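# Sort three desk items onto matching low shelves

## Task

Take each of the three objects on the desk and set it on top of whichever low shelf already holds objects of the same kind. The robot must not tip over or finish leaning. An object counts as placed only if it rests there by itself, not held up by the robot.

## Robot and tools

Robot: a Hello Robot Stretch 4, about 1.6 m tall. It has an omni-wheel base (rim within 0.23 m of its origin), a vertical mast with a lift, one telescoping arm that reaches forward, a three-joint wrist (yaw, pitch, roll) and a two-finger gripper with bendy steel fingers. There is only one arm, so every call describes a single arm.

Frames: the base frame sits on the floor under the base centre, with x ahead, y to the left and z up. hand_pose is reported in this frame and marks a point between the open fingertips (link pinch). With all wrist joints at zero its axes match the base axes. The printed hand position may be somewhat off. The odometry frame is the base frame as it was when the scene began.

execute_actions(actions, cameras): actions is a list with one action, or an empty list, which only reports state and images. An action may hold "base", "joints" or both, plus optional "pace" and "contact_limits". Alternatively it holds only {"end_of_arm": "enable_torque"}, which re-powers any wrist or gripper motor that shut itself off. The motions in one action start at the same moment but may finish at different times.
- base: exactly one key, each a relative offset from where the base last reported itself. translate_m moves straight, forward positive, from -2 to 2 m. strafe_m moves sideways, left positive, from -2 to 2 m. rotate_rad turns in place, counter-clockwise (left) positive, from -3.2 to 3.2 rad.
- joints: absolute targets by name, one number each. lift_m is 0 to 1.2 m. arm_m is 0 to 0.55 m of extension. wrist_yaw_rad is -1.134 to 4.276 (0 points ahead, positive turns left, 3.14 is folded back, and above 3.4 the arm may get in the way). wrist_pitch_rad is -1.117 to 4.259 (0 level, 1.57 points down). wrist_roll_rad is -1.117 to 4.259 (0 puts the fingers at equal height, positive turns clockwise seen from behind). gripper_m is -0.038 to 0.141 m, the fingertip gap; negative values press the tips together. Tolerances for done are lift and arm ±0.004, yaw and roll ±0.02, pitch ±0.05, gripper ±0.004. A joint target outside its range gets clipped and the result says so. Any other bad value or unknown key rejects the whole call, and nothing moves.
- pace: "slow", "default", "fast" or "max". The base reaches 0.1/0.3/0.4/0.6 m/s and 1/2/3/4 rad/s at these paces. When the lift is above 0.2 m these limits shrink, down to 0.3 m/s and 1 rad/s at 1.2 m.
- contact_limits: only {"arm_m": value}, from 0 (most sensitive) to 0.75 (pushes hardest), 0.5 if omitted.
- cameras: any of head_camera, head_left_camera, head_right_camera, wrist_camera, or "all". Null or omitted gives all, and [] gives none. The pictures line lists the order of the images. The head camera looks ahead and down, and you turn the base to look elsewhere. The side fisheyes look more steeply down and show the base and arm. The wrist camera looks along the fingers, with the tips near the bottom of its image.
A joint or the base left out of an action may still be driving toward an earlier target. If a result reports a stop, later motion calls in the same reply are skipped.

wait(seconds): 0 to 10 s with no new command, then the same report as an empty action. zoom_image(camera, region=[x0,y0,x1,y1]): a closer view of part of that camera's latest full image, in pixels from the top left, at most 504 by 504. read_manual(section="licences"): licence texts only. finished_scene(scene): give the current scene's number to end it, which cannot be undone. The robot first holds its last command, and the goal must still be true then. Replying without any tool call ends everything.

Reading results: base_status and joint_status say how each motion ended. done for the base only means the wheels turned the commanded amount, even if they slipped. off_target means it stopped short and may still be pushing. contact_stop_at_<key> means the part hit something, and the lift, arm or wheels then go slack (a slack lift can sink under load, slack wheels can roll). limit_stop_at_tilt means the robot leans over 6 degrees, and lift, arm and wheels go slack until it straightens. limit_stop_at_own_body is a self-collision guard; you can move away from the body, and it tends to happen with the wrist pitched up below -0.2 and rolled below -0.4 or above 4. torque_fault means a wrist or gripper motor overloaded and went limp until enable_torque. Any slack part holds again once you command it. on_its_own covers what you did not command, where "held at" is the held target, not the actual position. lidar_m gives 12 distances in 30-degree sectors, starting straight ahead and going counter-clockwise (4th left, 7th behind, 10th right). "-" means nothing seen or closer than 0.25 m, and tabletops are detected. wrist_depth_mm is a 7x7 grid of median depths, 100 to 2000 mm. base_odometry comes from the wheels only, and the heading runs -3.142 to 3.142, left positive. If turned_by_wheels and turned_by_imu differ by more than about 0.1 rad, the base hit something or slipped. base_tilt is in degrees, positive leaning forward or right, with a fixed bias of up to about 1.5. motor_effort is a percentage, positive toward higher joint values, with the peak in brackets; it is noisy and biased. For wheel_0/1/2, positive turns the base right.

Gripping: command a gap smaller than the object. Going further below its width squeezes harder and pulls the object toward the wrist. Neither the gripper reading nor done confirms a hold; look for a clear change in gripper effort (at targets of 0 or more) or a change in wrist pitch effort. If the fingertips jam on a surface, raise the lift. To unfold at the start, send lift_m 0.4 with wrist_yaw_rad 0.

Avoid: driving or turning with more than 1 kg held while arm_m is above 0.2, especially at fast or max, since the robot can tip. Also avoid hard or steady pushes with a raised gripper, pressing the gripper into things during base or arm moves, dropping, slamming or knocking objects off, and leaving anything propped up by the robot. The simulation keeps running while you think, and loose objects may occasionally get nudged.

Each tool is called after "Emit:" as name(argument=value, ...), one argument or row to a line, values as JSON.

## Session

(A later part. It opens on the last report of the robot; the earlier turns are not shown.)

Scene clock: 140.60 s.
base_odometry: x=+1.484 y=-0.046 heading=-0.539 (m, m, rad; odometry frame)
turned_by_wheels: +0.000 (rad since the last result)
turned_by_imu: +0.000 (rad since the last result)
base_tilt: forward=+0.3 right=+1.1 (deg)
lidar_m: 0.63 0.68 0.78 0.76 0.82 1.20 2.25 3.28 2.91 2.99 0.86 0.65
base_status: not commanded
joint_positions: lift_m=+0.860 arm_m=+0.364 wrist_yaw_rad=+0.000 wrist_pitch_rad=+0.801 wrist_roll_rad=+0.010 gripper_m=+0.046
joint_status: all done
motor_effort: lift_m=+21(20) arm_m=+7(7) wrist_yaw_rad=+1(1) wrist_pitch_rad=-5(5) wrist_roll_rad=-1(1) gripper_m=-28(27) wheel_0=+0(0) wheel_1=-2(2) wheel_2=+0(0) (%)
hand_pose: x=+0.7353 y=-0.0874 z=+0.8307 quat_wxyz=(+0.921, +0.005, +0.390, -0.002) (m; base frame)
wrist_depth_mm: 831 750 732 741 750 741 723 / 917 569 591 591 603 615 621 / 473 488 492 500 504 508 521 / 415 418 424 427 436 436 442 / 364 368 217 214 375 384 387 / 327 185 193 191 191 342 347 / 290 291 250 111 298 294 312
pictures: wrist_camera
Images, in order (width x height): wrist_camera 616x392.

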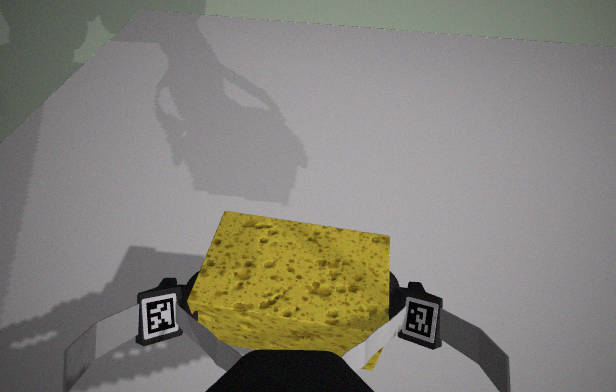

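Emit:
execute_actions(
  actions=[
    {"base":{"translate_m":-0.5},"joints":{"arm_m":0},"pace":"fast"},
  ],
  cameras=[],
)

Emit:
execute_actions(
  actions=[
    {"base":{"rotate_rad":-2.4},"joints":{"lift_m":0.76}},
  ],
  cameras=[],
)

Emit:
execute_actions(
  actions=[
    {"base":{"translate_m":2.0},"pace":"fast"},
  ],
  cameras=[],
)

Emit:
execute_actions(
  actions=[
    {"base":{"rotate_rad":-0.76}},
  ],
  cameras=["head_camera","wrist_camera"],
)

Scene clock: 150.93 s.
base_odometry: x=+1.055 y=+0.211 heading=-0.539 (m, m, rad; odometry frame)
turned_by_wheels: +0.000 (rad since the last result)
turned_by_imu: +0.001 (rad since the last result)
base_tilt: forward=+0.3 right=+1.1 (deg)
lidar_m: 1.11 1.07 0.83 0.81 0.86 1.12 2.46 2.85 2.71 2.94 1.51 1.17
base_status: done
joint_positions: lift_m=+0.860 arm_m=+0.001 wrist_yaw_rad=+0.000 wrist_pitch_rad=+0.802 wrist_roll_rad=+0.010 gripper_m=+0.046
joint_status: all done
motor_effort: lift_m=+21(21) arm_m=-7(9) wrist_yaw_rad=-1(0) wrist_pitch_rad=-6(5) wrist_roll_rad=-1(1) gripper_m=-28(28) wheel_0=-1(9) wheel_1=-2(10) wheel_2=+2(12) (%)
hand_pose: x=+0.3728 y=-0.0875 z=+0.8307 quat_wxyz=(+0.921, +0.005, +0.390, -0.002) (m; base frame)
wrist_depth_mm: 1160 1708 1618 1661 1618 866 891 / 1138 1708 1808 1808 1756 1708 1661 / 1182 1537 1576 1661 1576 1708 1661 / 1205 1397 1397 1464 1430 1499 1464 / 1182 1255 216 214 1229 1281 1281 / 1118 186 193 191 191 1160 1138 / 960 976 591 111 991 976 1042
pictures: none
No camera images: the call's "cameras" was empty. Leave "cameras" out to get every camera's image.

Scene clock: 153.43 s.
base_odometry: x=+1.055 y=+0.211 heading=-2.939 (m, m, rad; odometry frame)
turned_by_wheels: -2.400 (rad since the last result)
turned_by_imu: -2.385 (rad since the last result)
base_tilt: forward=+0.3 right=+1.1 (deg)
lidar_m: 2.90 2.70 2.96 1.28 1.13 1.13 0.93 0.81 0.82 0.98 1.09 2.43
base_status: done
joint_positions: lift_m=+0.760 arm_m=+0.001 wrist_yaw_rad=+0.000 wrist_pitch_rad=+0.802 wrist_roll_rad=+0.010 gripper_m=+0.046
joint_status: all done
motor_effort: lift_m=+16(19) arm_m=-7(8) wrist_yaw_rad=+1(1) wrist_pitch_rad=-6(6) wrist_roll_rad=-1(1) gripper_m=-26(27) wheel_0=+0(8) wheel_1=+1(6) wheel_2=+3(7) (%)
hand_pose: x=+0.3728 y=-0.0874 z=+0.7311 quat_wxyz=(+0.921, +0.005, +0.390, -0.002) (m; base frame)
wrist_depth_mm: - - - - - - - / 1708 1708 1708 1808 1863 1863 1863 / 1464 1464 1430 1499 1537 1576 1576 / 1229 1281 1281 1281 1308 1336 1336 / 1078 1098 216 213 1118 1160 1205 / 991 185 194 191 190 1042 1042 / 878 878 544 111 891 891 917
pictures: none
No camera images: the call's "cameras" was empty. Leave "cameras" out to get every camera's image.

Scene clock: 159.83 s.
base_odometry: x=-0.904 y=-0.192 heading=-2.939 (m, m, rad; odometry frame)
turned_by_wheels: +0.000 (rad since the last result)
turned_by_imu: -0.003 (rad since the last result)
base_tilt: forward=+0.2 right=+1.1 (deg)
lidar_m: 1.25 1.10 1.12 1.76 2.90 2.58 2.59 1.88 1.88 1.31 1.03 1.05
base_status: done
joint_positions: lift_m=+0.760 arm_m=+0.001 wrist_yaw_rad=+0.000 wrist_pitch_rad=+0.802 wrist_roll_rad=+0.010 gripper_m=+0.046
joint_status: not commanded
motor_effort: lift_m=+17(16) arm_m=-7(7) wrist_yaw_rad=+0(1) wrist_pitch_rad=-6(6) wrist_roll_rad=-1(1) gripper_m=-28(29) wheel_0=+2(9) wheel_1=+1(9) wheel_2=-3(16) (%)
hand_pose: x=+0.3728 y=-0.0874 z=+0.7311 quat_wxyz=(+0.921, +0.005, +0.390, -0.002) (m; base frame)
wrist_depth_mm: 1118 1182 1576 1308 1366 854 831 / 1078 1118 1661 1537 1098 1138 1078 / 1229 1336 1430 1430 1336 1008 991 / 1160 1255 1308 1281 1229 1205 866 / 1060 1098 217 213 1118 1098 1060 / 991 185 194 191 190 1042 976 / 854 866 539 111 904 891 946
pictures: none
No camera images: the call's "cameras" was empty. Leave "cameras" out to get every camera's image.

Scene clock: 161.33 s.
base_odometry: x=-0.904 y=-0.192 heading=+2.585 (m, m, rad; odometry frame)
turned_by_wheels: -0.760 (rad since the last result)
turned_by_imu: -0.755 (rad since the last result)
base_tilt: forward=+0.3 right=+1.1 (deg)
lidar_m: 1.06 1.13 1.15 1.10 1.17 2.25 2.81 2.68 2.31 1.86 1.46 1.29
base_status: done
joint_positions: lift_m=+0.760 arm_m=+0.001 wrist_yaw_rad=+0.000 wrist_pitch_rad=+0.802 wrist_roll_rad=+0.010 gripper_m=+0.046
joint_status: not commanded
motor_effort: lift_m=+16(16) arm_m=-7(7) wrist_yaw_rad=-1(1) wrist_pitch_rad=-6(6) wrist_roll_rad=-1(1) gripper_m=-26(28) wheel_0=+1(7) wheel_1=+1(7) wheel_2=+3(14) (%)
hand_pose: x=+0.3728 y=-0.0874 z=+0.7311 quat_wxyz=(+0.921, +0.005, +0.390, -0.002) (m; base frame)
wrist_depth_mm: 891 1118 854 1138 1182 1182 1098 / 1025 1098 1098 1281 1308 1308 1025 / 1255 1255 1255 1397 1430 1430 1078 / 1229 1205 1182 1255 1308 1336 1182 / 1098 1098 218 213 1118 1182 1160 / 991 185 194 191 191 1025 1042 / 866 891 544 111 891 891 946
pictures: head_camera, wrist_camera
Images, in order (width x height): head_camera 420x560, wrist_camera 616x392.

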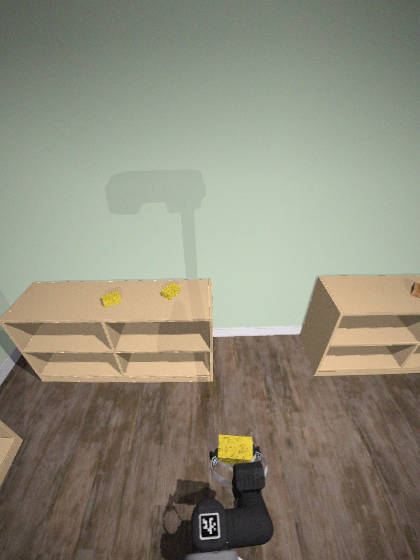

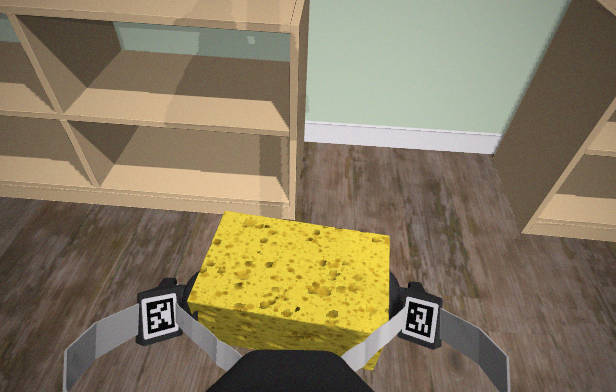

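Emit:
execute_actions(
  actions=[
    {"base":{"strafe_m":0.24},"joints":{"arm_m":0.52}},
  ],
  cameras=[],
)

Emit:
execute_actions(
  actions=[
    {"base":{"translate_m":0.25}},
  ],
  cameras=["head_left_camera","wrist_camera"],
)

Scene clock: 169.33 s.
base_odometry: x=-1.031 y=-0.396 heading=+2.585 (m, m, rad; odometry frame)
turned_by_wheels: +0.000 (rad since the last result)
turned_by_imu: +0.000 (rad since the last result)
base_tilt: forward=+0.3 right=+1.1 (deg)
lidar_m: 1.07 1.13 0.90 0.86 0.91 1.90 2.86 2.66 2.56 2.09 1.48 1.09
base_status: done
joint_positions: lift_m=+0.760 arm_m=+0.519 wrist_yaw_rad=+0.000 wrist_pitch_rad=+0.801 wrist_roll_rad=+0.010 gripper_m=+0.046
joint_status: all done
motor_effort: lift_m=+16(16) arm_m=+7(9) wrist_yaw_rad=-1(0) wrist_pitch_rad=-5(6) wrist_roll_rad=-2(1) gripper_m=-27(29) wheel_0=+0(12) wheel_1=+1(9) wheel_2=+0(1) (%)
hand_pose: x=+0.8903 y=-0.0874 z=+0.7311 quat_wxyz=(+0.921, +0.005, +0.390, -0.002) (m; base frame)
wrist_depth_mm: 699 699 691 699 691 683 676 / 517 597 603 564 627 741 741 / 496 500 508 512 521 831 842 / 449 455 449 442 449 480 976 / 591 691 216 214 654 549 1078 / 854 185 193 191 191 1025 1025 / 842 831 517 111 809 891 931
pictures: none
No camera images: the call's "cameras" was empty. Leave "cameras" out to get every camera's image.

Scene clock: 171.60 s.
base_odometry: x=-1.243 y=-0.264 heading=+2.585 (m, m, rad; odometry frame)
turned_by_wheels: +0.000 (rad since the last result)
turned_by_imu: +0.000 (rad since the last result)
base_tilt: forward=+0.3 right=+1.1 (deg)
lidar_m: 0.81 0.87 0.89 0.86 0.90 1.88 3.16 2.98 2.19 2.12 1.30 0.84
base_status: done
joint_positions: lift_m=+0.760 arm_m=+0.519 wrist_yaw_rad=+0.000 wrist_pitch_rad=+0.801 wrist_roll_rad=+0.010 gripper_m=+0.046
joint_status: not commanded
motor_effort: lift_m=+16(16) arm_m=+7(7) wrist_yaw_rad=-2(2) wrist_pitch_rad=-5(5) wrist_roll_rad=-1(1) gripper_m=-28(28) wheel_0=+2(7) wheel_1=+3(6) wheel_2=-3(12) (%)
hand_pose: x=+0.8903 y=-0.0874 z=+0.7311 quat_wxyz=(+0.921, +0.005, +0.390, -0.002) (m; base frame)
wrist_depth_mm: 473 466 455 452 442 433 439 / 525 512 512 504 492 484 480 / 496 500 508 539 535 539 539 / 430 433 436 387 452 466 627 / 375 382 218 213 384 394 715 / 336 185 193 191 191 351 831 / 297 301 256 111 306 304 332
pictures: head_left_camera, wrist_camera
Images, in order (width x height): head_left_camera 420x672, wrist_camera 616x392.

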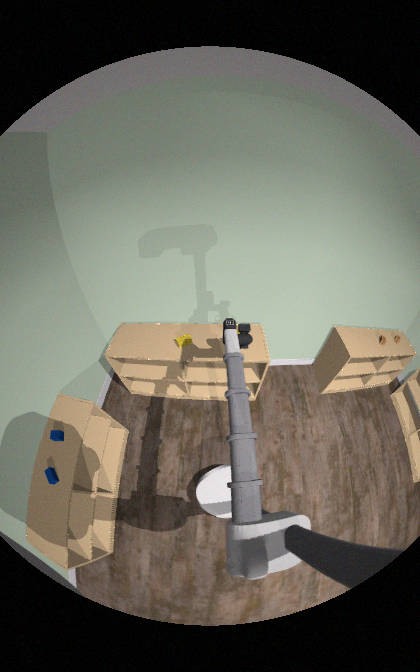

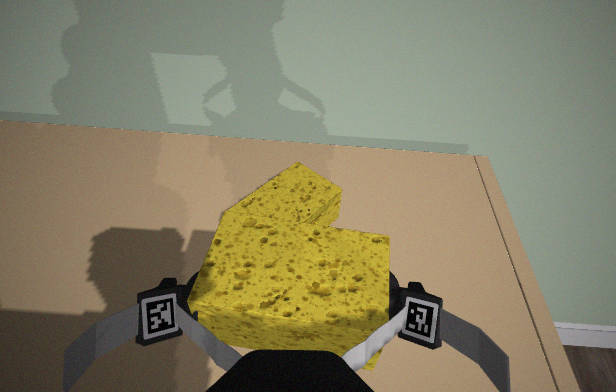

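Emit:
execute_actions(
  actions=[
    {"joints":{"lift_m":0.677}},
  ],
  cameras=["wrist_camera"],
)

Emit:
execute_actions(
  actions=[
    {"joints":{"gripper_m":0.13}},
  ],
  cameras=[],
)

Emit:
execute_actions(
  actions=[
    {"joints":{"lift_m":0.78,"arm_m":0.45}},
  ],
  cameras=["wrist_camera"],
)

Scene clock: 182.37 s.
base_odometry: x=-1.243 y=-0.264 heading=+2.585 (m, m, rad; odometry frame)
turned_by_wheels: +0.000 (rad since the last result)
turned_by_imu: +0.000 (rad since the last result)
base_tilt: forward=+0.3 right=+1.1 (deg)
lidar_m: 0.80 0.86 0.89 0.85 0.90 1.89 3.16 2.96 2.18 2.11 1.27 0.85
base_status: not commanded
joint_positions: lift_m=+0.677 arm_m=+0.519 wrist_yaw_rad=+0.000 wrist_pitch_rad=+0.801 wrist_roll_rad=+0.010 gripper_m=+0.046
joint_status: all done
motor_effort: lift_m=+15(19) arm_m=+7(7) wrist_yaw_rad=-2(1) wrist_pitch_rad=-4(5) wrist_roll_rad=-1(1) gripper_m=-28(27) wheel_0=+2(2) wheel_1=+3(3) wheel_2=-3(3) (%)
hand_pose: x=+0.8903 y=-0.0874 z=+0.6482 quat_wxyz=(+0.921, +0.005, +0.390, -0.002) (m; base frame)
wrist_depth_mm: 462 462 459 452 445 439 436 / 433 439 449 477 477 480 480 / 366 368 349 319 387 394 530 / 315 317 315 315 330 334 359 / 278 281 216 213 283 291 297 / 248 185 193 191 190 260 264 / 220 223 217 111 228 224 236
pictures: wrist_camera
Images, in order (width x height): wrist_camera 616x392.

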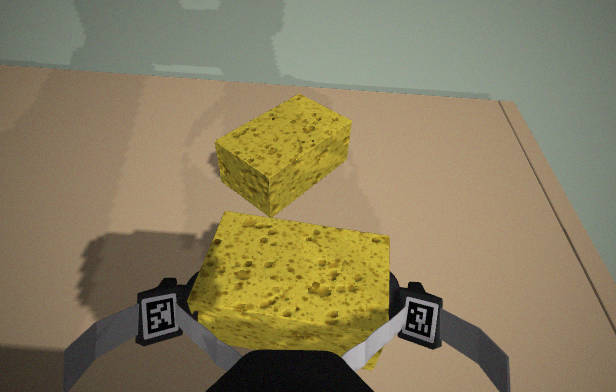

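Scene clock: 184.17 s.
base_odometry: x=-1.243 y=-0.264 heading=+2.585 (m, m, rad; odometry frame)
turned_by_wheels: +0.000 (rad since the last result)
turned_by_imu: +0.000 (rad since the last result)
base_tilt: forward=+0.3 right=+1.1 (deg)
lidar_m: 0.80 0.88 0.89 0.85 0.91 1.89 3.15 2.97 2.19 2.12 1.28 0.85
base_status: not commanded
joint_positions: lift_m=+0.677 arm_m=+0.519 wrist_yaw_rad=+0.000 wrist_pitch_rad=+0.801 wrist_roll_rad=+0.010 gripper_m=+0.130
joint_status: all done
motor_effort: lift_m=+15(15) arm_m=+7(7) wrist_yaw_rad=-1(1) wrist_pitch_rad=-5(4) wrist_roll_rad=-1(2) gripper_m=+0(27) wheel_0=+2(2) wheel_1=+3(3) wheel_2=-3(3) (%)
hand_pose: x=+0.8903 y=-0.0874 z=+0.6482 quat_wxyz=(+0.921, +0.005, +0.390, -0.002) (m; base frame)
wrist_depth_mm: 473 459 455 449 445 442 433 / 436 439 449 484 477 477 484 / 364 368 353 319 384 392 521 / 315 319 315 319 330 334 359 / 277 279 270 233 283 293 297 / 247 208 209 211 208 255 264 / 224 224 227 111 228 229 237
pictures: none
No camera images: the call's "cameras" was empty. Leave "cameras" out to get every camera's image.

Scene clock: 185.63 s.
base_odometry: x=-1.243 y=-0.264 heading=+2.585 (m, m, rad; odometry frame)
turned_by_wheels: +0.000 (rad since the last result)
turned_by_imu: +0.000 (rad since the last result)
base_tilt: forward=+0.3 right=+1.1 (deg)
lidar_m: 0.80 0.87 0.88 0.86 0.91 1.86 3.16 2.96 2.20 2.13 1.28 0.83
base_status: not commanded
joint_positions: lift_m=+0.780 arm_m=+0.451 wrist_yaw_rad=+0.000 wrist_pitch_rad=+0.801 wrist_roll_rad=+0.010 gripper_m=+0.130
joint_status: all done
motor_effort: lift_m=+21(25) arm_m=-8(8) wrist_yaw_rad=-3(0) wrist_pitch_rad=-4(5) wrist_roll_rad=-1(1) gripper_m=+2(1) wheel_0=+1(2) wheel_1=+3(3) wheel_2=-3(3) (%)
hand_pose: x=+0.8229 y=-0.0874 z=+0.7507 quat_wxyz=(+0.921, +0.005, +0.390, -0.002) (m; base frame)
wrist_depth_mm: 539 530 521 521 508 508 500 / 591 597 585 574 569 554 549 / 530 535 535 549 554 609 621 / 442 455 452 439 477 508 707 / 399 404 404 359 415 421 831 / 355 209 347 332 218 366 960 / 336 327 330 111 332 330 931
pictures: wrist_camera
Images, in order (width x height): wrist_camera 616x392.

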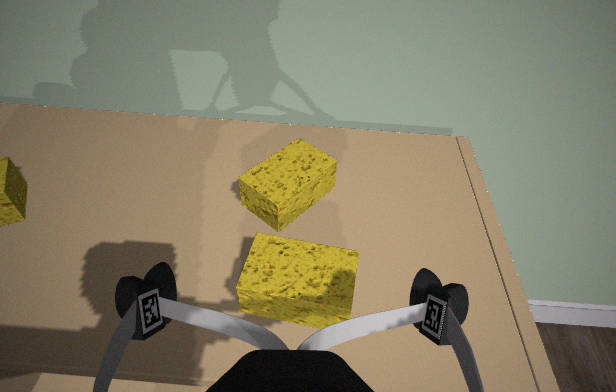

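Emit:
execute_actions(
  actions=[
    {"base":{"rotate_rad":-2.86},"joints":{"lift_m":0.88,"arm_m":0}},
  ],
  cameras=[],
)

Emit:
execute_actions(
  actions=[
    {"base":{"translate_m":2.0},"pace":"fast"},
  ],
  cameras=[],
)

Emit:
execute_actions(
  actions=[
    {"base":{"translate_m":0.45},"pace":"fast"},
  ],
  cameras=[],
)

Emit:
execute_actions(
  actions=[
    {"base":{"rotate_rad":-0.3},"joints":{"arm_m":0.4}},
  ],
  cameras=["head_camera","wrist_camera"],
)

Scene clock: 196.47 s.
base_odometry: x=-1.243 y=-0.264 heading=-0.275 (m, m, rad; odometry frame)
turned_by_wheels: -2.859 (rad since the last result)
turned_by_imu: -2.843 (rad since the last result)
base_tilt: forward=+0.3 right=+1.1 (deg)
lidar_m: 2.84 2.82 2.12 1.53 1.30 0.82 0.83 0.96 0.85 0.87 1.02 2.82
base_status: done
joint_positions: lift_m=+0.880 arm_m=+0.001 wrist_yaw_rad=+0.000 wrist_pitch_rad=+0.801 wrist_roll_rad=+0.010 gripper_m=+0.130
joint_status: all done
motor_effort: lift_m=+21(26) arm_m=-8(10) wrist_yaw_rad=+2(1) wrist_pitch_rad=-5(5) wrist_roll_rad=-1(1) gripper_m=+0(0) wheel_0=+2(5) wheel_1=+1(10) wheel_2=+3(12) (%)
hand_pose: x=+0.3729 y=-0.0874 z=+0.8508 quat_wxyz=(+0.921, +0.005, +0.390, -0.002) (m; base frame)
wrist_depth_mm: - - - - - - - / 1863 1983 - - - - - / 1576 1618 1756 1708 1661 1756 1708 / 1397 1430 1430 1499 1464 1499 1537 / 1229 1229 1281 1255 1281 1308 1308 / 1098 208 1138 1118 220 1138 1205 / 960 991 991 111 1008 1008 1060
pictures: none
No camera images: the call's "cameras" was empty. Leave "cameras" out to get every camera's image.

Scene clock: 203.00 s.
base_odometry: x=+0.682 y=-0.806 heading=-0.274 (m, m, rad; odometry frame)
turned_by_wheels: +0.000 (rad since the last result)
turned_by_imu: -0.002 (rad since the last result)
base_tilt: forward=+0.3 right=+1.1 (deg)
lidar_m: 0.85 1.03 1.88 1.90 2.01 2.75 2.76 1.88 1.88 1.89 1.37 0.83
base_status: done
joint_positions: lift_m=+0.880 arm_m=+0.001 wrist_yaw_rad=+0.000 wrist_pitch_rad=+0.801 wrist_roll_rad=+0.010 gripper_m=+0.130
joint_status: not commanded
motor_effort: lift_m=+21(21) arm_m=-8(7) wrist_yaw_rad=-1(0) wrist_pitch_rad=-4(5) wrist_roll_rad=-1(1) gripper_m=-1(0) wheel_0=+1(8) wheel_1=+3(8) wheel_2=-2(12) (%)
hand_pose: x=+0.3729 y=-0.0874 z=+0.8508 quat_wxyz=(+0.921, +0.005, +0.390, -0.002) (m; base frame)
wrist_depth_mm: 831 768 778 809 820 1229 1182 / 1863 1863 946 691 654 1308 1255 / 1576 1661 1661 1618 1576 1499 1397 / 1464 1397 1366 1430 1499 1537 1397 / 1255 1255 1229 1255 1281 1281 1281 / 1118 209 1138 1138 218 1118 1160 / 991 991 1025 111 1025 1025 1042
pictures: none
No camera images: the call's "cameras" was empty. Leave "cameras" out to get every camera's image.

Scene clock: 205.63 s.
base_odometry: x=+1.115 y=-0.928 heading=-0.274 (m, m, rad; odometry frame)
turned_by_wheels: +0.000 (rad since the last result)
turned_by_imu: -0.001 (rad since the last result)
base_tilt: forward=+0.3 right=+1.1 (deg)
lidar_m: 0.40 0.51 1.00 1.72 2.10 3.12 3.05 2.26 2.03 2.04 1.10 0.41
base_status: done
joint_positions: lift_m=+0.880 arm_m=+0.001 wrist_yaw_rad=+0.000 wrist_pitch_rad=+0.801 wrist_roll_rad=+0.010 gripper_m=+0.130
joint_status: not commanded
motor_effort: lift_m=+20(20) arm_m=-7(7) wrist_yaw_rad=+2(0) wrist_pitch_rad=-5(4) wrist_roll_rad=-1(1) gripper_m=+0(0) wheel_0=+2(7) wheel_1=+1(3) wheel_2=-1(16) (%)
hand_pose: x=+0.3729 y=-0.0874 z=+0.8508 quat_wxyz=(+0.921, +0.005, +0.390, -0.002) (m; base frame)
wrist_depth_mm: 759 768 768 798 820 809 798 / 615 621 627 597 627 668 842 / 512 517 530 535 549 559 917 / 445 449 455 459 462 473 741 / 1182 404 399 402 410 413 436 / 1118 209 364 359 218 357 379 / 1008 1008 991 111 334 324 336
pictures: none
No camera images: the call's "cameras" was empty. Leave "cameras" out to get every camera's image.

Scene clock: 207.93 s.
base_odometry: x=+1.115 y=-0.928 heading=-0.574 (m, m, rad; odometry frame)
turned_by_wheels: -0.299 (rad since the last result)
turned_by_imu: -0.297 (rad since the last result)
base_tilt: forward=+0.3 right=+1.1 (deg)
lidar_m: 0.40 0.43 0.63 1.72 1.82 2.20 3.23 2.32 2.10 2.02 1.11 0.43
base_status: done
joint_positions: lift_m=+0.880 arm_m=+0.399 wrist_yaw_rad=+0.000 wrist_pitch_rad=+0.801 wrist_roll_rad=+0.010 gripper_m=+0.130
joint_status: all done
motor_effort: lift_m=+21(21) arm_m=+7(9) wrist_yaw_rad=+1(0) wrist_pitch_rad=-5(5) wrist_roll_rad=-1(1) gripper_m=+1(2) wheel_0=+3(7) wheel_1=+2(6) wheel_2=+4(11) (%)
hand_pose: x=+0.7703 y=-0.0874 z=+0.8508 quat_wxyz=(+0.921, +0.005, +0.390, -0.002) (m; base frame)
wrist_depth_mm: 574 564 559 554 549 544 544 / 597 597 615 609 615 603 609 / 512 521 517 530 564 683 683 / 439 445 449 459 473 778 778 / 377 347 399 399 402 931 904 / 307 208 353 355 218 1060 1025 / 312 312 317 111 322 1008 1008
pictures: head_camera, wrist_camera
Images, in order (width x height): head_camera 420x560, wrist_camera 616x392.

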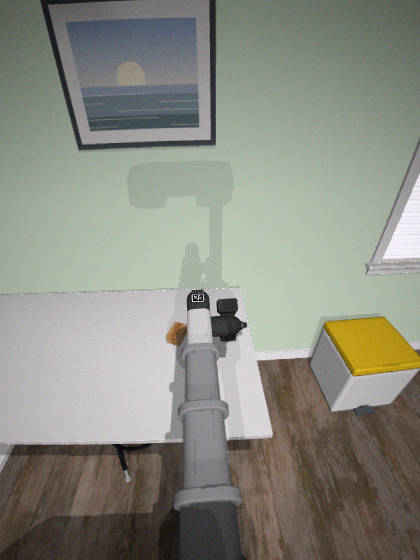

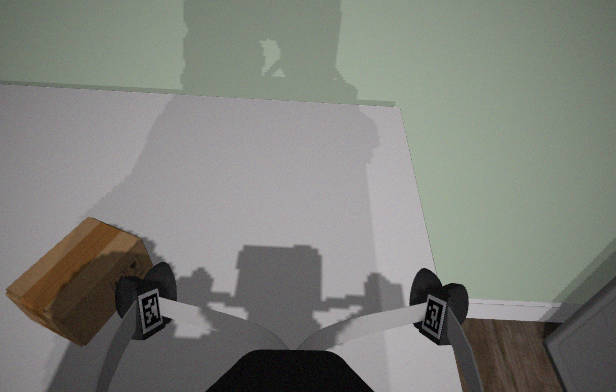

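Emit:
execute_actions(
  actions=[
    {"base":{"strafe_m":0.19}},
  ],
  cameras=["head_left_camera","wrist_camera"],
)

Scene clock: 214.77 s.
base_odometry: x=+1.218 y=-0.768 heading=-0.573 (m, m, rad; odometry frame)
turned_by_wheels: +0.000 (rad since the last result)
turned_by_imu: +0.000 (rad since the last result)
base_tilt: forward=+0.3 right=+1.1 (deg)
lidar_m: 0.39 0.44 0.63 1.53 1.64 2.08 3.23 2.61 2.28 2.22 1.24 0.45
base_status: done
joint_positions: lift_m=+0.880 arm_m=+0.399 wrist_yaw_rad=+0.000 wrist_pitch_rad=+0.801 wrist_roll_rad=+0.010 gripper_m=+0.130
joint_status: not commanded
motor_effort: lift_m=+21(21) arm_m=+7(7) wrist_yaw_rad=-2(0) wrist_pitch_rad=-5(5) wrist_roll_rad=-1(0) gripper_m=+1(0) wheel_0=+0(7) wheel_1=+2(10) wheel_2=+0(2) (%)
hand_pose: x=+0.7703 y=-0.0874 z=+0.8508 quat_wxyz=(+0.921, +0.005, +0.390, -0.002) (m; base frame)
wrist_depth_mm: 569 564 559 559 554 549 544 / 609 603 603 615 603 603 615 / 508 517 525 530 535 544 683 / 436 449 449 455 459 477 496 / 387 394 397 342 402 410 415 / 345 209 336 307 219 357 366 / 314 310 319 111 325 322 329
pictures: head_left_camera, wrist_camera
Images, in order (width x height): head_left_camera 420x672, wrist_camera 616x392.

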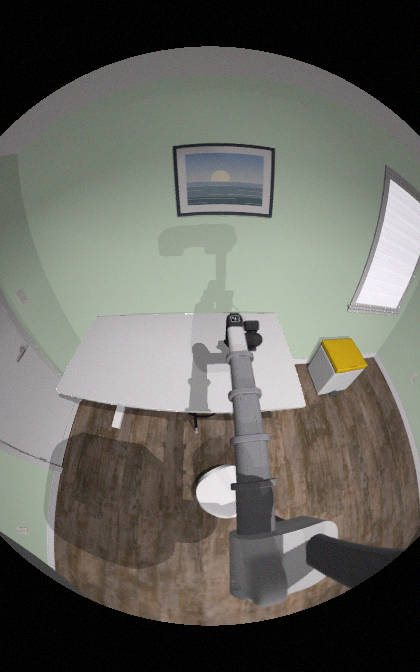

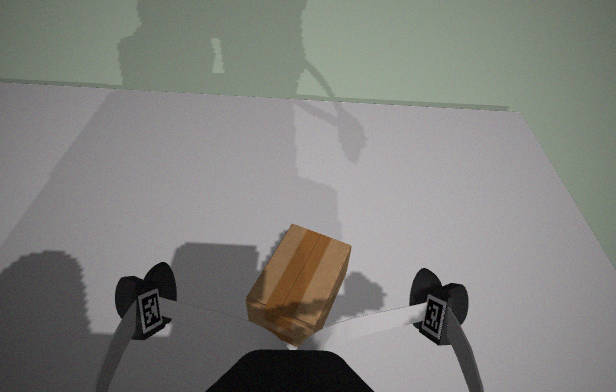

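Emit:
execute_actions(
  actions=[
    {"base":{"strafe_m":0.05},"joints":{"wrist_yaw_rad":-0.3,"arm_m":0.48,"lift_m":0.84}},
  ],
  cameras=["wrist_camera"],
)

Scene clock: 225.53 s.
base_odometry: x=+1.245 y=-0.726 heading=-0.573 (m, m, rad; odometry frame)
turned_by_wheels: +0.000 (rad since the last result)
turned_by_imu: +0.000 (rad since the last result)
base_tilt: forward=+0.3 right=+1.1 (deg)
lidar_m: 0.42 0.46 0.63 1.47 1.59 2.08 3.23 2.67 2.34 2.26 0.59 0.44
base_status: done
joint_positions: lift_m=+0.840 arm_m=+0.479 wrist_yaw_rad=-0.300 wrist_pitch_rad=+0.802 wrist_roll_rad=+0.010 gripper_m=+0.130
joint_status: all done
motor_effort: lift_m=+15(20) arm_m=+7(6) wrist_yaw_rad=+0(6) wrist_pitch_rad=-5(5) wrist_roll_rad=-1(1) gripper_m=+1(0) wheel_0=+2(7) wheel_1=+0(9) wheel_2=+0(0) (%)
hand_pose: x=+0.8155 y=-0.1428 z=+0.8112 quat_wxyz=(+0.910, +0.063, +0.385, -0.139) (m; base frame)
wrist_depth_mm: 449 469 500 530 564 609 654 / 492 512 535 564 569 668 741 / 445 452 462 466 473 477 866 / 387 394 399 402 410 413 691 / 340 345 347 338 357 359 364 / 304 209 270 264 218 312 325 / 274 274 273 111 286 282 289
pictures: wrist_camera
Images, in order (width x height): wrist_camera 616x392.

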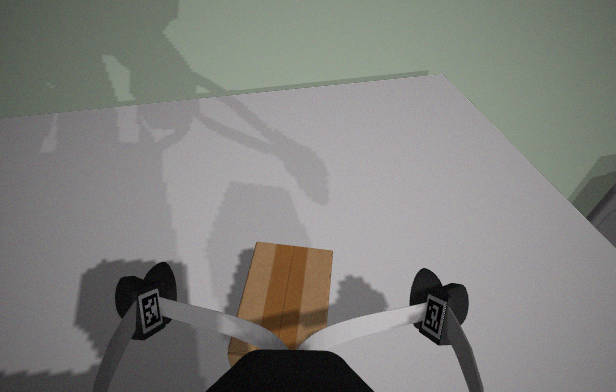

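Emit:
execute_actions(
  actions=[
    {"joints":{"arm_m":0.47,"lift_m":0.782}},
  ],
  cameras=["wrist_camera"],
)

Emit:
execute_actions(
  actions=[
    {"joints":{"gripper_m":0.01}},
  ],
  cameras=[],
)

Emit:
execute_actions(
  actions=[
    {"joints":{"lift_m":0.86}},
  ],
  cameras=["wrist_camera"],
)

Scene clock: 231.63 s.
base_odometry: x=+1.245 y=-0.726 heading=-0.573 (m, m, rad; odometry frame)
turned_by_wheels: +0.000 (rad since the last result)
turned_by_imu: +0.000 (rad since the last result)
base_tilt: forward=+0.3 right=+1.1 (deg)
lidar_m: 0.42 0.44 0.63 1.48 1.56 2.05 3.24 2.69 2.33 2.27 0.60 0.44
base_status: not commanded
joint_positions: lift_m=+0.782 arm_m=+0.471 wrist_yaw_rad=-0.300 wrist_pitch_rad=+0.802 wrist_roll_rad=+0.010 gripper_m=+0.130
joint_status: all done
motor_effort: lift_m=+15(9) arm_m=-7(7) wrist_yaw_rad=+0(1) wrist_pitch_rad=-5(5) wrist_roll_rad=-1(1) gripper_m=+2(0) wheel_0=+2(2) wheel_1=+0(0) wheel_2=+0(0) (%)
hand_pose: x=+0.8081 y=-0.1428 z=+0.7532 quat_wxyz=(+0.910, +0.063, +0.385, -0.140) (m; base frame)
wrist_depth_mm: 452 477 508 530 554 609 654 / 424 433 439 445 452 462 759 / 357 362 368 373 382 384 402 / 310 314 315 253 325 330 332 / 271 276 265 226 283 289 291 / 242 208 204 205 218 251 257 / 220 219 224 111 228 226 232
pictures: wrist_camera
Images, in order (width x height): wrist_camera 616x392.

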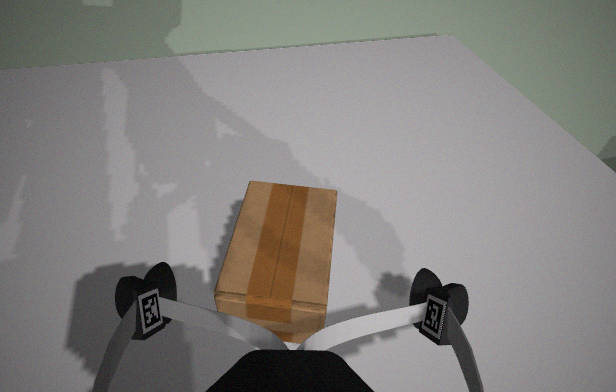

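Scene clock: 233.73 s.
base_odometry: x=+1.245 y=-0.726 heading=-0.573 (m, m, rad; odometry frame)
turned_by_wheels: +0.000 (rad since the last result)
turned_by_imu: +0.000 (rad since the last result)
base_tilt: forward=+0.3 right=+1.1 (deg)
lidar_m: 0.41 0.44 0.63 1.48 1.57 2.07 3.21 2.67 2.35 2.27 0.60 0.43
base_status: not commanded
joint_positions: lift_m=+0.782 arm_m=+0.471 wrist_yaw_rad=-0.300 wrist_pitch_rad=+0.802 wrist_roll_rad=+0.010 gripper_m=+0.010
joint_status: all done
motor_effort: lift_m=+15(15) arm_m=-8(7) wrist_yaw_rad=-1(2) wrist_pitch_rad=-7(6) wrist_roll_rad=-1(0) gripper_m=-25(24) wheel_0=+1(2) wheel_1=+0(0) wheel_2=+0(0) (%)
hand_pose: x=+0.8081 y=-0.1428 z=+0.7531 quat_wxyz=(+0.910, +0.063, +0.385, -0.139) (m; base frame)
wrist_depth_mm: 452 480 504 530 559 603 661 / 424 427 442 442 455 462 750 / 355 362 366 370 379 384 399 / 307 312 314 238 324 329 332 / 272 274 271 208 282 287 290 / 243 244 193 193 191 255 256 / 219 214 218 111 224 220 231
pictures: none
No camera images: the call's "cameras" was empty. Leave "cameras" out to get every camera's image.

Scene clock: 235.03 s.
base_odometry: x=+1.245 y=-0.726 heading=-0.573 (m, m, rad; odometry frame)
turned_by_wheels: +0.000 (rad since the last result)
turned_by_imu: +0.000 (rad since the last result)
base_tilt: forward=+0.3 right=+1.1 (deg)
lidar_m: 0.41 0.44 0.62 1.46 1.57 2.05 3.22 2.67 2.35 2.26 0.60 0.44
base_status: not commanded
joint_positions: lift_m=+0.860 arm_m=+0.471 wrist_yaw_rad=-0.300 wrist_pitch_rad=+0.802 wrist_roll_rad=+0.010 gripper_m=+0.010
joint_status: all done
motor_effort: lift_m=+22(25) arm_m=-8(8) wrist_yaw_rad=+0(2) wrist_pitch_rad=-7(7) wrist_roll_rad=+0(1) gripper_m=-25(26) wheel_0=+2(2) wheel_1=+0(0) wheel_2=+0(0) (%)
hand_pose: x=+0.8080 y=-0.1427 z=+0.8306 quat_wxyz=(+0.910, +0.063, +0.385, -0.139) (m; base frame)
wrist_depth_mm: 452 480 504 535 569 615 654 / 496 525 554 580 615 691 759 / 473 484 492 496 508 525 878 / 413 418 421 240 433 439 1008 / 362 366 359 209 377 384 389 / 322 327 191 193 191 340 343 / 291 283 290 111 298 296 307
pictures: wrist_camera
Images, in order (width x height): wrist_camera 616x392.

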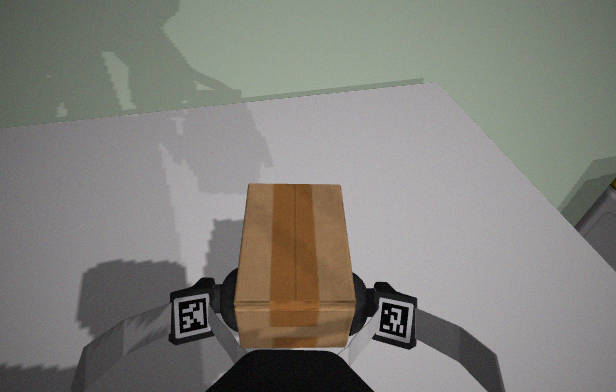

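Emit:
execute_actions(
  actions=[
    {"base":{"translate_m":-2.0},"joints":{"arm_m":0,"wrist_yaw_rad":0},"pace":"fast"},
  ],
  cameras=[],
)

Emit:
execute_actions(
  actions=[
    {"base":{"rotate_rad":3.16},"joints":{"lift_m":0.76}},
  ],
  cameras=["head_camera","wrist_camera"],
)

Scene clock: 247.30 s.
base_odometry: x=-0.435 y=+0.359 heading=-0.574 (m, m, rad; odometry frame)
turned_by_wheels: +0.000 (rad since the last result)
turned_by_imu: +0.003 (rad since the last result)
base_tilt: forward=+0.3 right=+1.1 (deg)
lidar_m: 2.43 2.15 1.60 1.14 1.22 1.17 1.14 1.33 1.70 1.82 2.35 2.97
base_status: done
joint_positions: lift_m=+0.860 arm_m=+0.001 wrist_yaw_rad=+0.000 wrist_pitch_rad=+0.803 wrist_roll_rad=+0.010 gripper_m=+0.010
joint_status: all done
motor_effort: lift_m=+21(21) arm_m=-8(8) wrist_yaw_rad=+1(4) wrist_pitch_rad=-8(8) wrist_roll_rad=-1(1) gripper_m=-24(25) wheel_0=-2(7) wheel_1=-2(7) wheel_2=+0(14) (%)
hand_pose: x=+0.3727 y=-0.0875 z=+0.8305 quat_wxyz=(+0.921, +0.005, +0.391, -0.002) (m; base frame)
wrist_depth_mm: - - - - - - - / 1863 1863 1983 1921 - - - / 1576 1576 1661 1661 1661 1708 1756 / 1366 1397 1397 239 1430 1537 1430 / 1205 1205 1205 209 1255 1255 1281 / 1078 1078 192 192 191 1138 1118 / 976 946 976 111 1008 976 1008
pictures: none
No camera images: the call's "cameras" was empty. Leave "cameras" out to get every camera's image.

Scene clock: 250.17 s.
base_odometry: x=-0.435 y=+0.359 heading=+2.586 (m, m, rad; odometry frame)
turned_by_wheels: +3.159 (rad since the last result)
turned_by_imu: +3.141 (rad since the last result)
base_tilt: forward=+0.3 right=+1.1 (deg)
lidar_m: 1.14 1.34 1.72 1.82 2.36 2.98 3.23 2.09 1.18 1.15 1.23 1.16
base_status: done
joint_positions: lift_m=+0.760 arm_m=+0.001 wrist_yaw_rad=+0.000 wrist_pitch_rad=+0.802 wrist_roll_rad=+0.010 gripper_m=+0.010
joint_status: all done
motor_effort: lift_m=+16(19) arm_m=-8(8) wrist_yaw_rad=-1(1) wrist_pitch_rad=-8(8) wrist_roll_rad=-1(1) gripper_m=-25(25) wheel_0=-2(9) wheel_1=-3(7) wheel_2=-3(12) (%)
hand_pose: x=+0.3727 y=-0.0874 z=+0.7310 quat_wxyz=(+0.921, +0.005, +0.391, -0.002) (m; base frame)
wrist_depth_mm: 1060 1281 1281 1308 1281 917 891 / 1118 1397 1430 1229 1138 1138 1138 / 1255 1366 1430 1397 1336 1160 1366 / 1255 1255 1281 239 1229 1255 1229 / 1118 1078 1118 209 1160 1160 1160 / 976 991 191 193 191 1025 1060 / 878 854 891 111 904 878 931
pictures: head_camera, wrist_camera
Images, in order (width x height): head_camera 420x560, wrist_camera 616x392.

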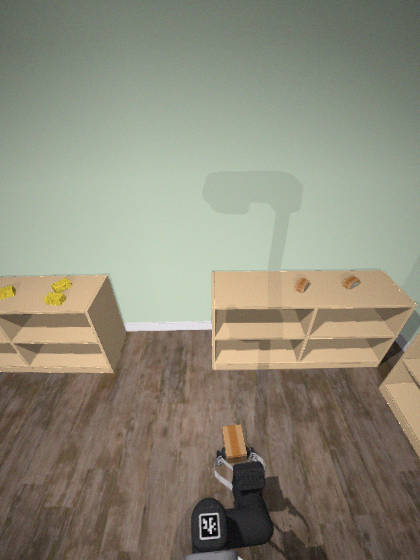

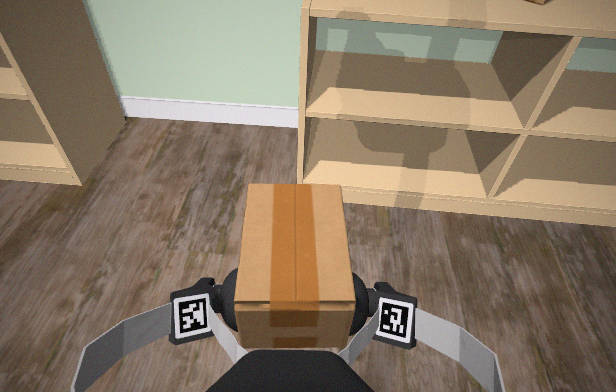

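Emit:
execute_actions(
  actions=[
    {"base":{"strafe_m":-0.22},"joints":{"arm_m":0.53}},
  ],
  cameras=[],
)

Emit:
execute_actions(
  actions=[
    {"base":{"translate_m":0.35}},
  ],
  cameras=[],
)

Emit:
execute_actions(
  actions=[
    {"joints":{"lift_m":0.676}},
  ],
  cameras=["wrist_camera"],
)

Scene clock: 265.87 s.
base_odometry: x=-0.319 y=+0.546 heading=+2.586 (m, m, rad; odometry frame)
turned_by_wheels: +0.000 (rad since the last result)
turned_by_imu: +0.001 (rad since the last result)
base_tilt: forward=+0.3 right=+1.1 (deg)
lidar_m: 1.12 1.46 1.74 2.05 2.57 3.08 3.25 1.80 0.98 0.93 0.98 1.16
base_status: done
joint_positions: lift_m=+0.760 arm_m=+0.529 wrist_yaw_rad=+0.000 wrist_pitch_rad=+0.802 wrist_roll_rad=+0.010 gripper_m=+0.010
joint_status: all done
motor_effort: lift_m=+16(16) arm_m=+7(7) wrist_yaw_rad=+0(0) wrist_pitch_rad=-7(8) wrist_roll_rad=-1(1) gripper_m=-24(25) wheel_0=+1(8) wheel_1=-2(11) wheel_2=+0(1) (%)
hand_pose: x=+0.9002 y=-0.0874 z=+0.7310 quat_wxyz=(+0.921, +0.005, +0.390, -0.002) (m; base frame)
wrist_depth_mm: 778 759 732 732 732 723 715 / 891 842 603 615 627 627 609 / 1025 535 504 517 525 525 530 / 1138 621 732 240 768 477 469 / 1078 1078 699 208 707 723 580 / 960 991 193 193 192 668 668 / 878 854 866 111 866 842 842
pictures: none
No camera images: the call's "cameras" was empty. Leave "cameras" out to get every camera's image.

Scene clock: 268.53 s.
base_odometry: x=-0.616 y=+0.730 heading=+2.586 (m, m, rad; odometry frame)
turned_by_wheels: +0.000 (rad since the last result)
turned_by_imu: +0.000 (rad since the last result)
base_tilt: forward=+0.3 right=+1.1 (deg)
lidar_m: 0.77 1.24 1.21 2.03 2.15 3.38 3.64 1.84 0.99 0.93 0.99 0.80
base_status: done
joint_positions: lift_m=+0.760 arm_m=+0.529 wrist_yaw_rad=+0.000 wrist_pitch_rad=+0.802 wrist_roll_rad=+0.010 gripper_m=+0.010
joint_status: not commanded
motor_effort: lift_m=+16(17) arm_m=+7(7) wrist_yaw_rad=+0(0) wrist_pitch_rad=-7(7) wrist_roll_rad=-1(1) gripper_m=-26(25) wheel_0=+2(8) wheel_1=+2(8) wheel_2=-2(12) (%)
hand_pose: x=+0.9002 y=-0.0874 z=+0.7310 quat_wxyz=(+0.921, +0.005, +0.390, -0.002) (m; base frame)
wrist_depth_mm: 424 413 410 404 399 392 387 / 469 462 455 449 439 439 427 / 535 521 504 508 500 496 484 / 627 442 430 241 449 455 455 / 723 377 375 209 389 394 404 / 351 340 191 192 192 351 353 / 304 294 300 111 307 301 319
pictures: none
No camera images: the call's "cameras" was empty. Leave "cameras" out to get every camera's image.

Scene clock: 269.87 s.
base_odometry: x=-0.616 y=+0.730 heading=+2.586 (m, m, rad; odometry frame)
turned_by_wheels: +0.000 (rad since the last result)
turned_by_imu: +0.000 (rad since the last result)
base_tilt: forward=+0.3 right=+1.1 (deg)
lidar_m: 0.78 1.24 1.19 2.03 2.14 3.37 3.65 1.82 0.98 0.94 1.02 0.80
base_status: not commanded
joint_positions: lift_m=+0.676 arm_m=+0.529 wrist_yaw_rad=+0.000 wrist_pitch_rad=+0.802 wrist_roll_rad=+0.010 gripper_m=+0.010
joint_status: all done
motor_effort: lift_m=+16(18) arm_m=+7(7) wrist_yaw_rad=+0(3) wrist_pitch_rad=-7(7) wrist_roll_rad=-1(1) gripper_m=-26(25) wheel_0=+1(1) wheel_1=+2(2) wheel_2=-1(1) (%)
hand_pose: x=+0.9002 y=-0.0874 z=+0.6470 quat_wxyz=(+0.921, +0.005, +0.390, -0.002) (m; base frame)
wrist_depth_mm: 418 413 407 399 399 394 389 / 469 452 445 445 439 439 427 / 525 368 373 382 384 389 397 / 325 317 322 240 329 330 334 / 276 281 274 208 287 291 294 / 247 248 191 193 191 259 262 / 222 217 221 111 225 224 235
pictures: wrist_camera
Images, in order (width x height): wrist_camera 616x392.

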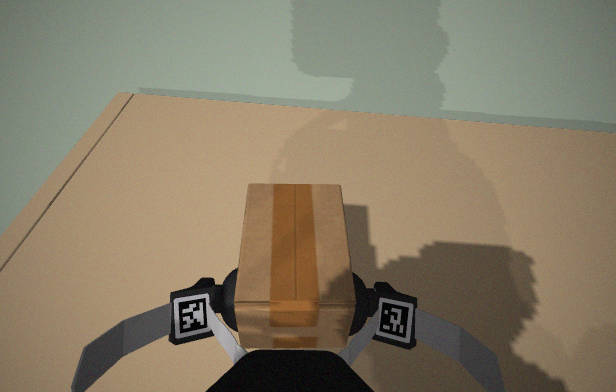

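Emit:
execute_actions(
  actions=[
    {"joints":{"gripper_m":0.1}},
  ],
  cameras=[],
)

Emit:
execute_actions(
  actions=[
    {"joints":{"lift_m":0.78,"arm_m":0.42}},
  ],
  cameras=["wrist_camera","head_left_camera"],
)

Emit:
finished_scene(
  scene=1,
)

Scene clock: 277.67 s.
base_odometry: x=-0.616 y=+0.730 heading=+2.586 (m, m, rad; odometry frame)
turned_by_wheels: +0.000 (rad since the last result)
turned_by_imu: +0.000 (rad since the last result)
base_tilt: forward=+0.3 right=+1.1 (deg)
lidar_m: 0.77 1.22 1.19 2.03 2.16 3.37 3.65 1.82 0.98 0.94 0.99 0.79
base_status: not commanded
joint_positions: lift_m=+0.676 arm_m=+0.529 wrist_yaw_rad=+0.000 wrist_pitch_rad=+0.802 wrist_roll_rad=+0.010 gripper_m=+0.100
joint_status: all done
motor_effort: lift_m=+16(16) arm_m=+7(7) wrist_yaw_rad=-2(2) wrist_pitch_rad=-7(7) wrist_roll_rad=-1(0) gripper_m=+0(23) wheel_0=+1(1) wheel_1=+2(2) wheel_2=-2(2) (%)
hand_pose: x=+0.9002 y=-0.0874 z=+0.6471 quat_wxyz=(+0.921, +0.005, +0.390, -0.002) (m; base frame)
wrist_depth_mm: 415 413 407 402 397 392 387 / 469 455 442 449 445 439 430 / 525 368 373 377 382 389 397 / 324 317 322 257 327 334 336 / 278 281 276 225 287 293 294 / 247 244 203 208 199 258 260 / 224 222 228 111 229 229 235
pictures: none
No camera images: the call's "cameras" was empty. Leave "cameras" out to get every camera's image.

Scene clock: 279.13 s.
base_odometry: x=-0.616 y=+0.730 heading=+2.586 (m, m, rad; odometry frame)
turned_by_wheels: +0.000 (rad since the last result)
turned_by_imu: +0.000 (rad since the last result)
base_tilt: forward=+0.3 right=+1.1 (deg)
lidar_m: 0.78 1.24 1.18 2.03 2.15 3.37 3.66 1.84 0.96 0.93 1.00 0.79
base_status: not commanded
joint_positions: lift_m=+0.780 arm_m=+0.421 wrist_yaw_rad=+0.000 wrist_pitch_rad=+0.802 wrist_roll_rad=+0.010 gripper_m=+0.100
joint_status: all done
motor_effort: lift_m=+21(22) arm_m=-7(8) wrist_yaw_rad=-1(0) wrist_pitch_rad=-5(7) wrist_roll_rad=-1(1) gripper_m=+0(0) wheel_0=+2(1) wheel_1=+2(2) wheel_2=-2(2) (%)
hand_pose: x=+0.7929 y=-0.0874 z=+0.7507 quat_wxyz=(+0.921, +0.005, +0.390, -0.002) (m; base frame)
wrist_depth_mm: 530 517 525 504 504 496 492 / 591 585 580 564 559 544 539 / 676 647 539 544 554 591 580 / 778 477 462 459 477 480 492 / 917 402 404 368 421 421 424 / 931 351 347 366 199 375 375 / 336 324 325 111 334 332 338
pictures: head_left_camera, wrist_camera
Images, in order (width x height): head_left_camera 420x672, wrist_camera 616x392.

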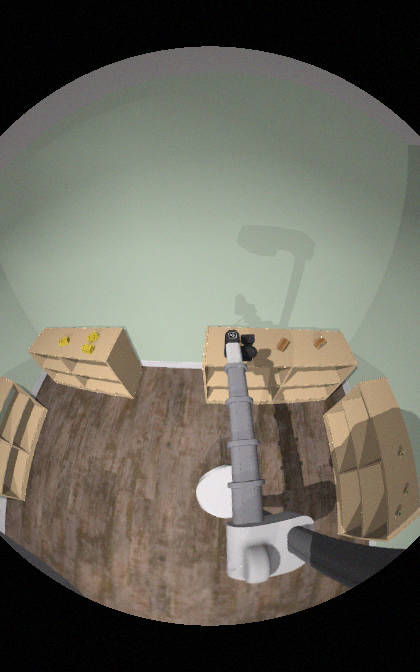

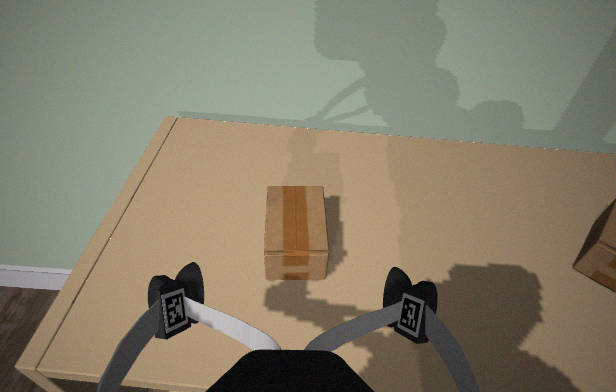

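The scene is finished: the task was done.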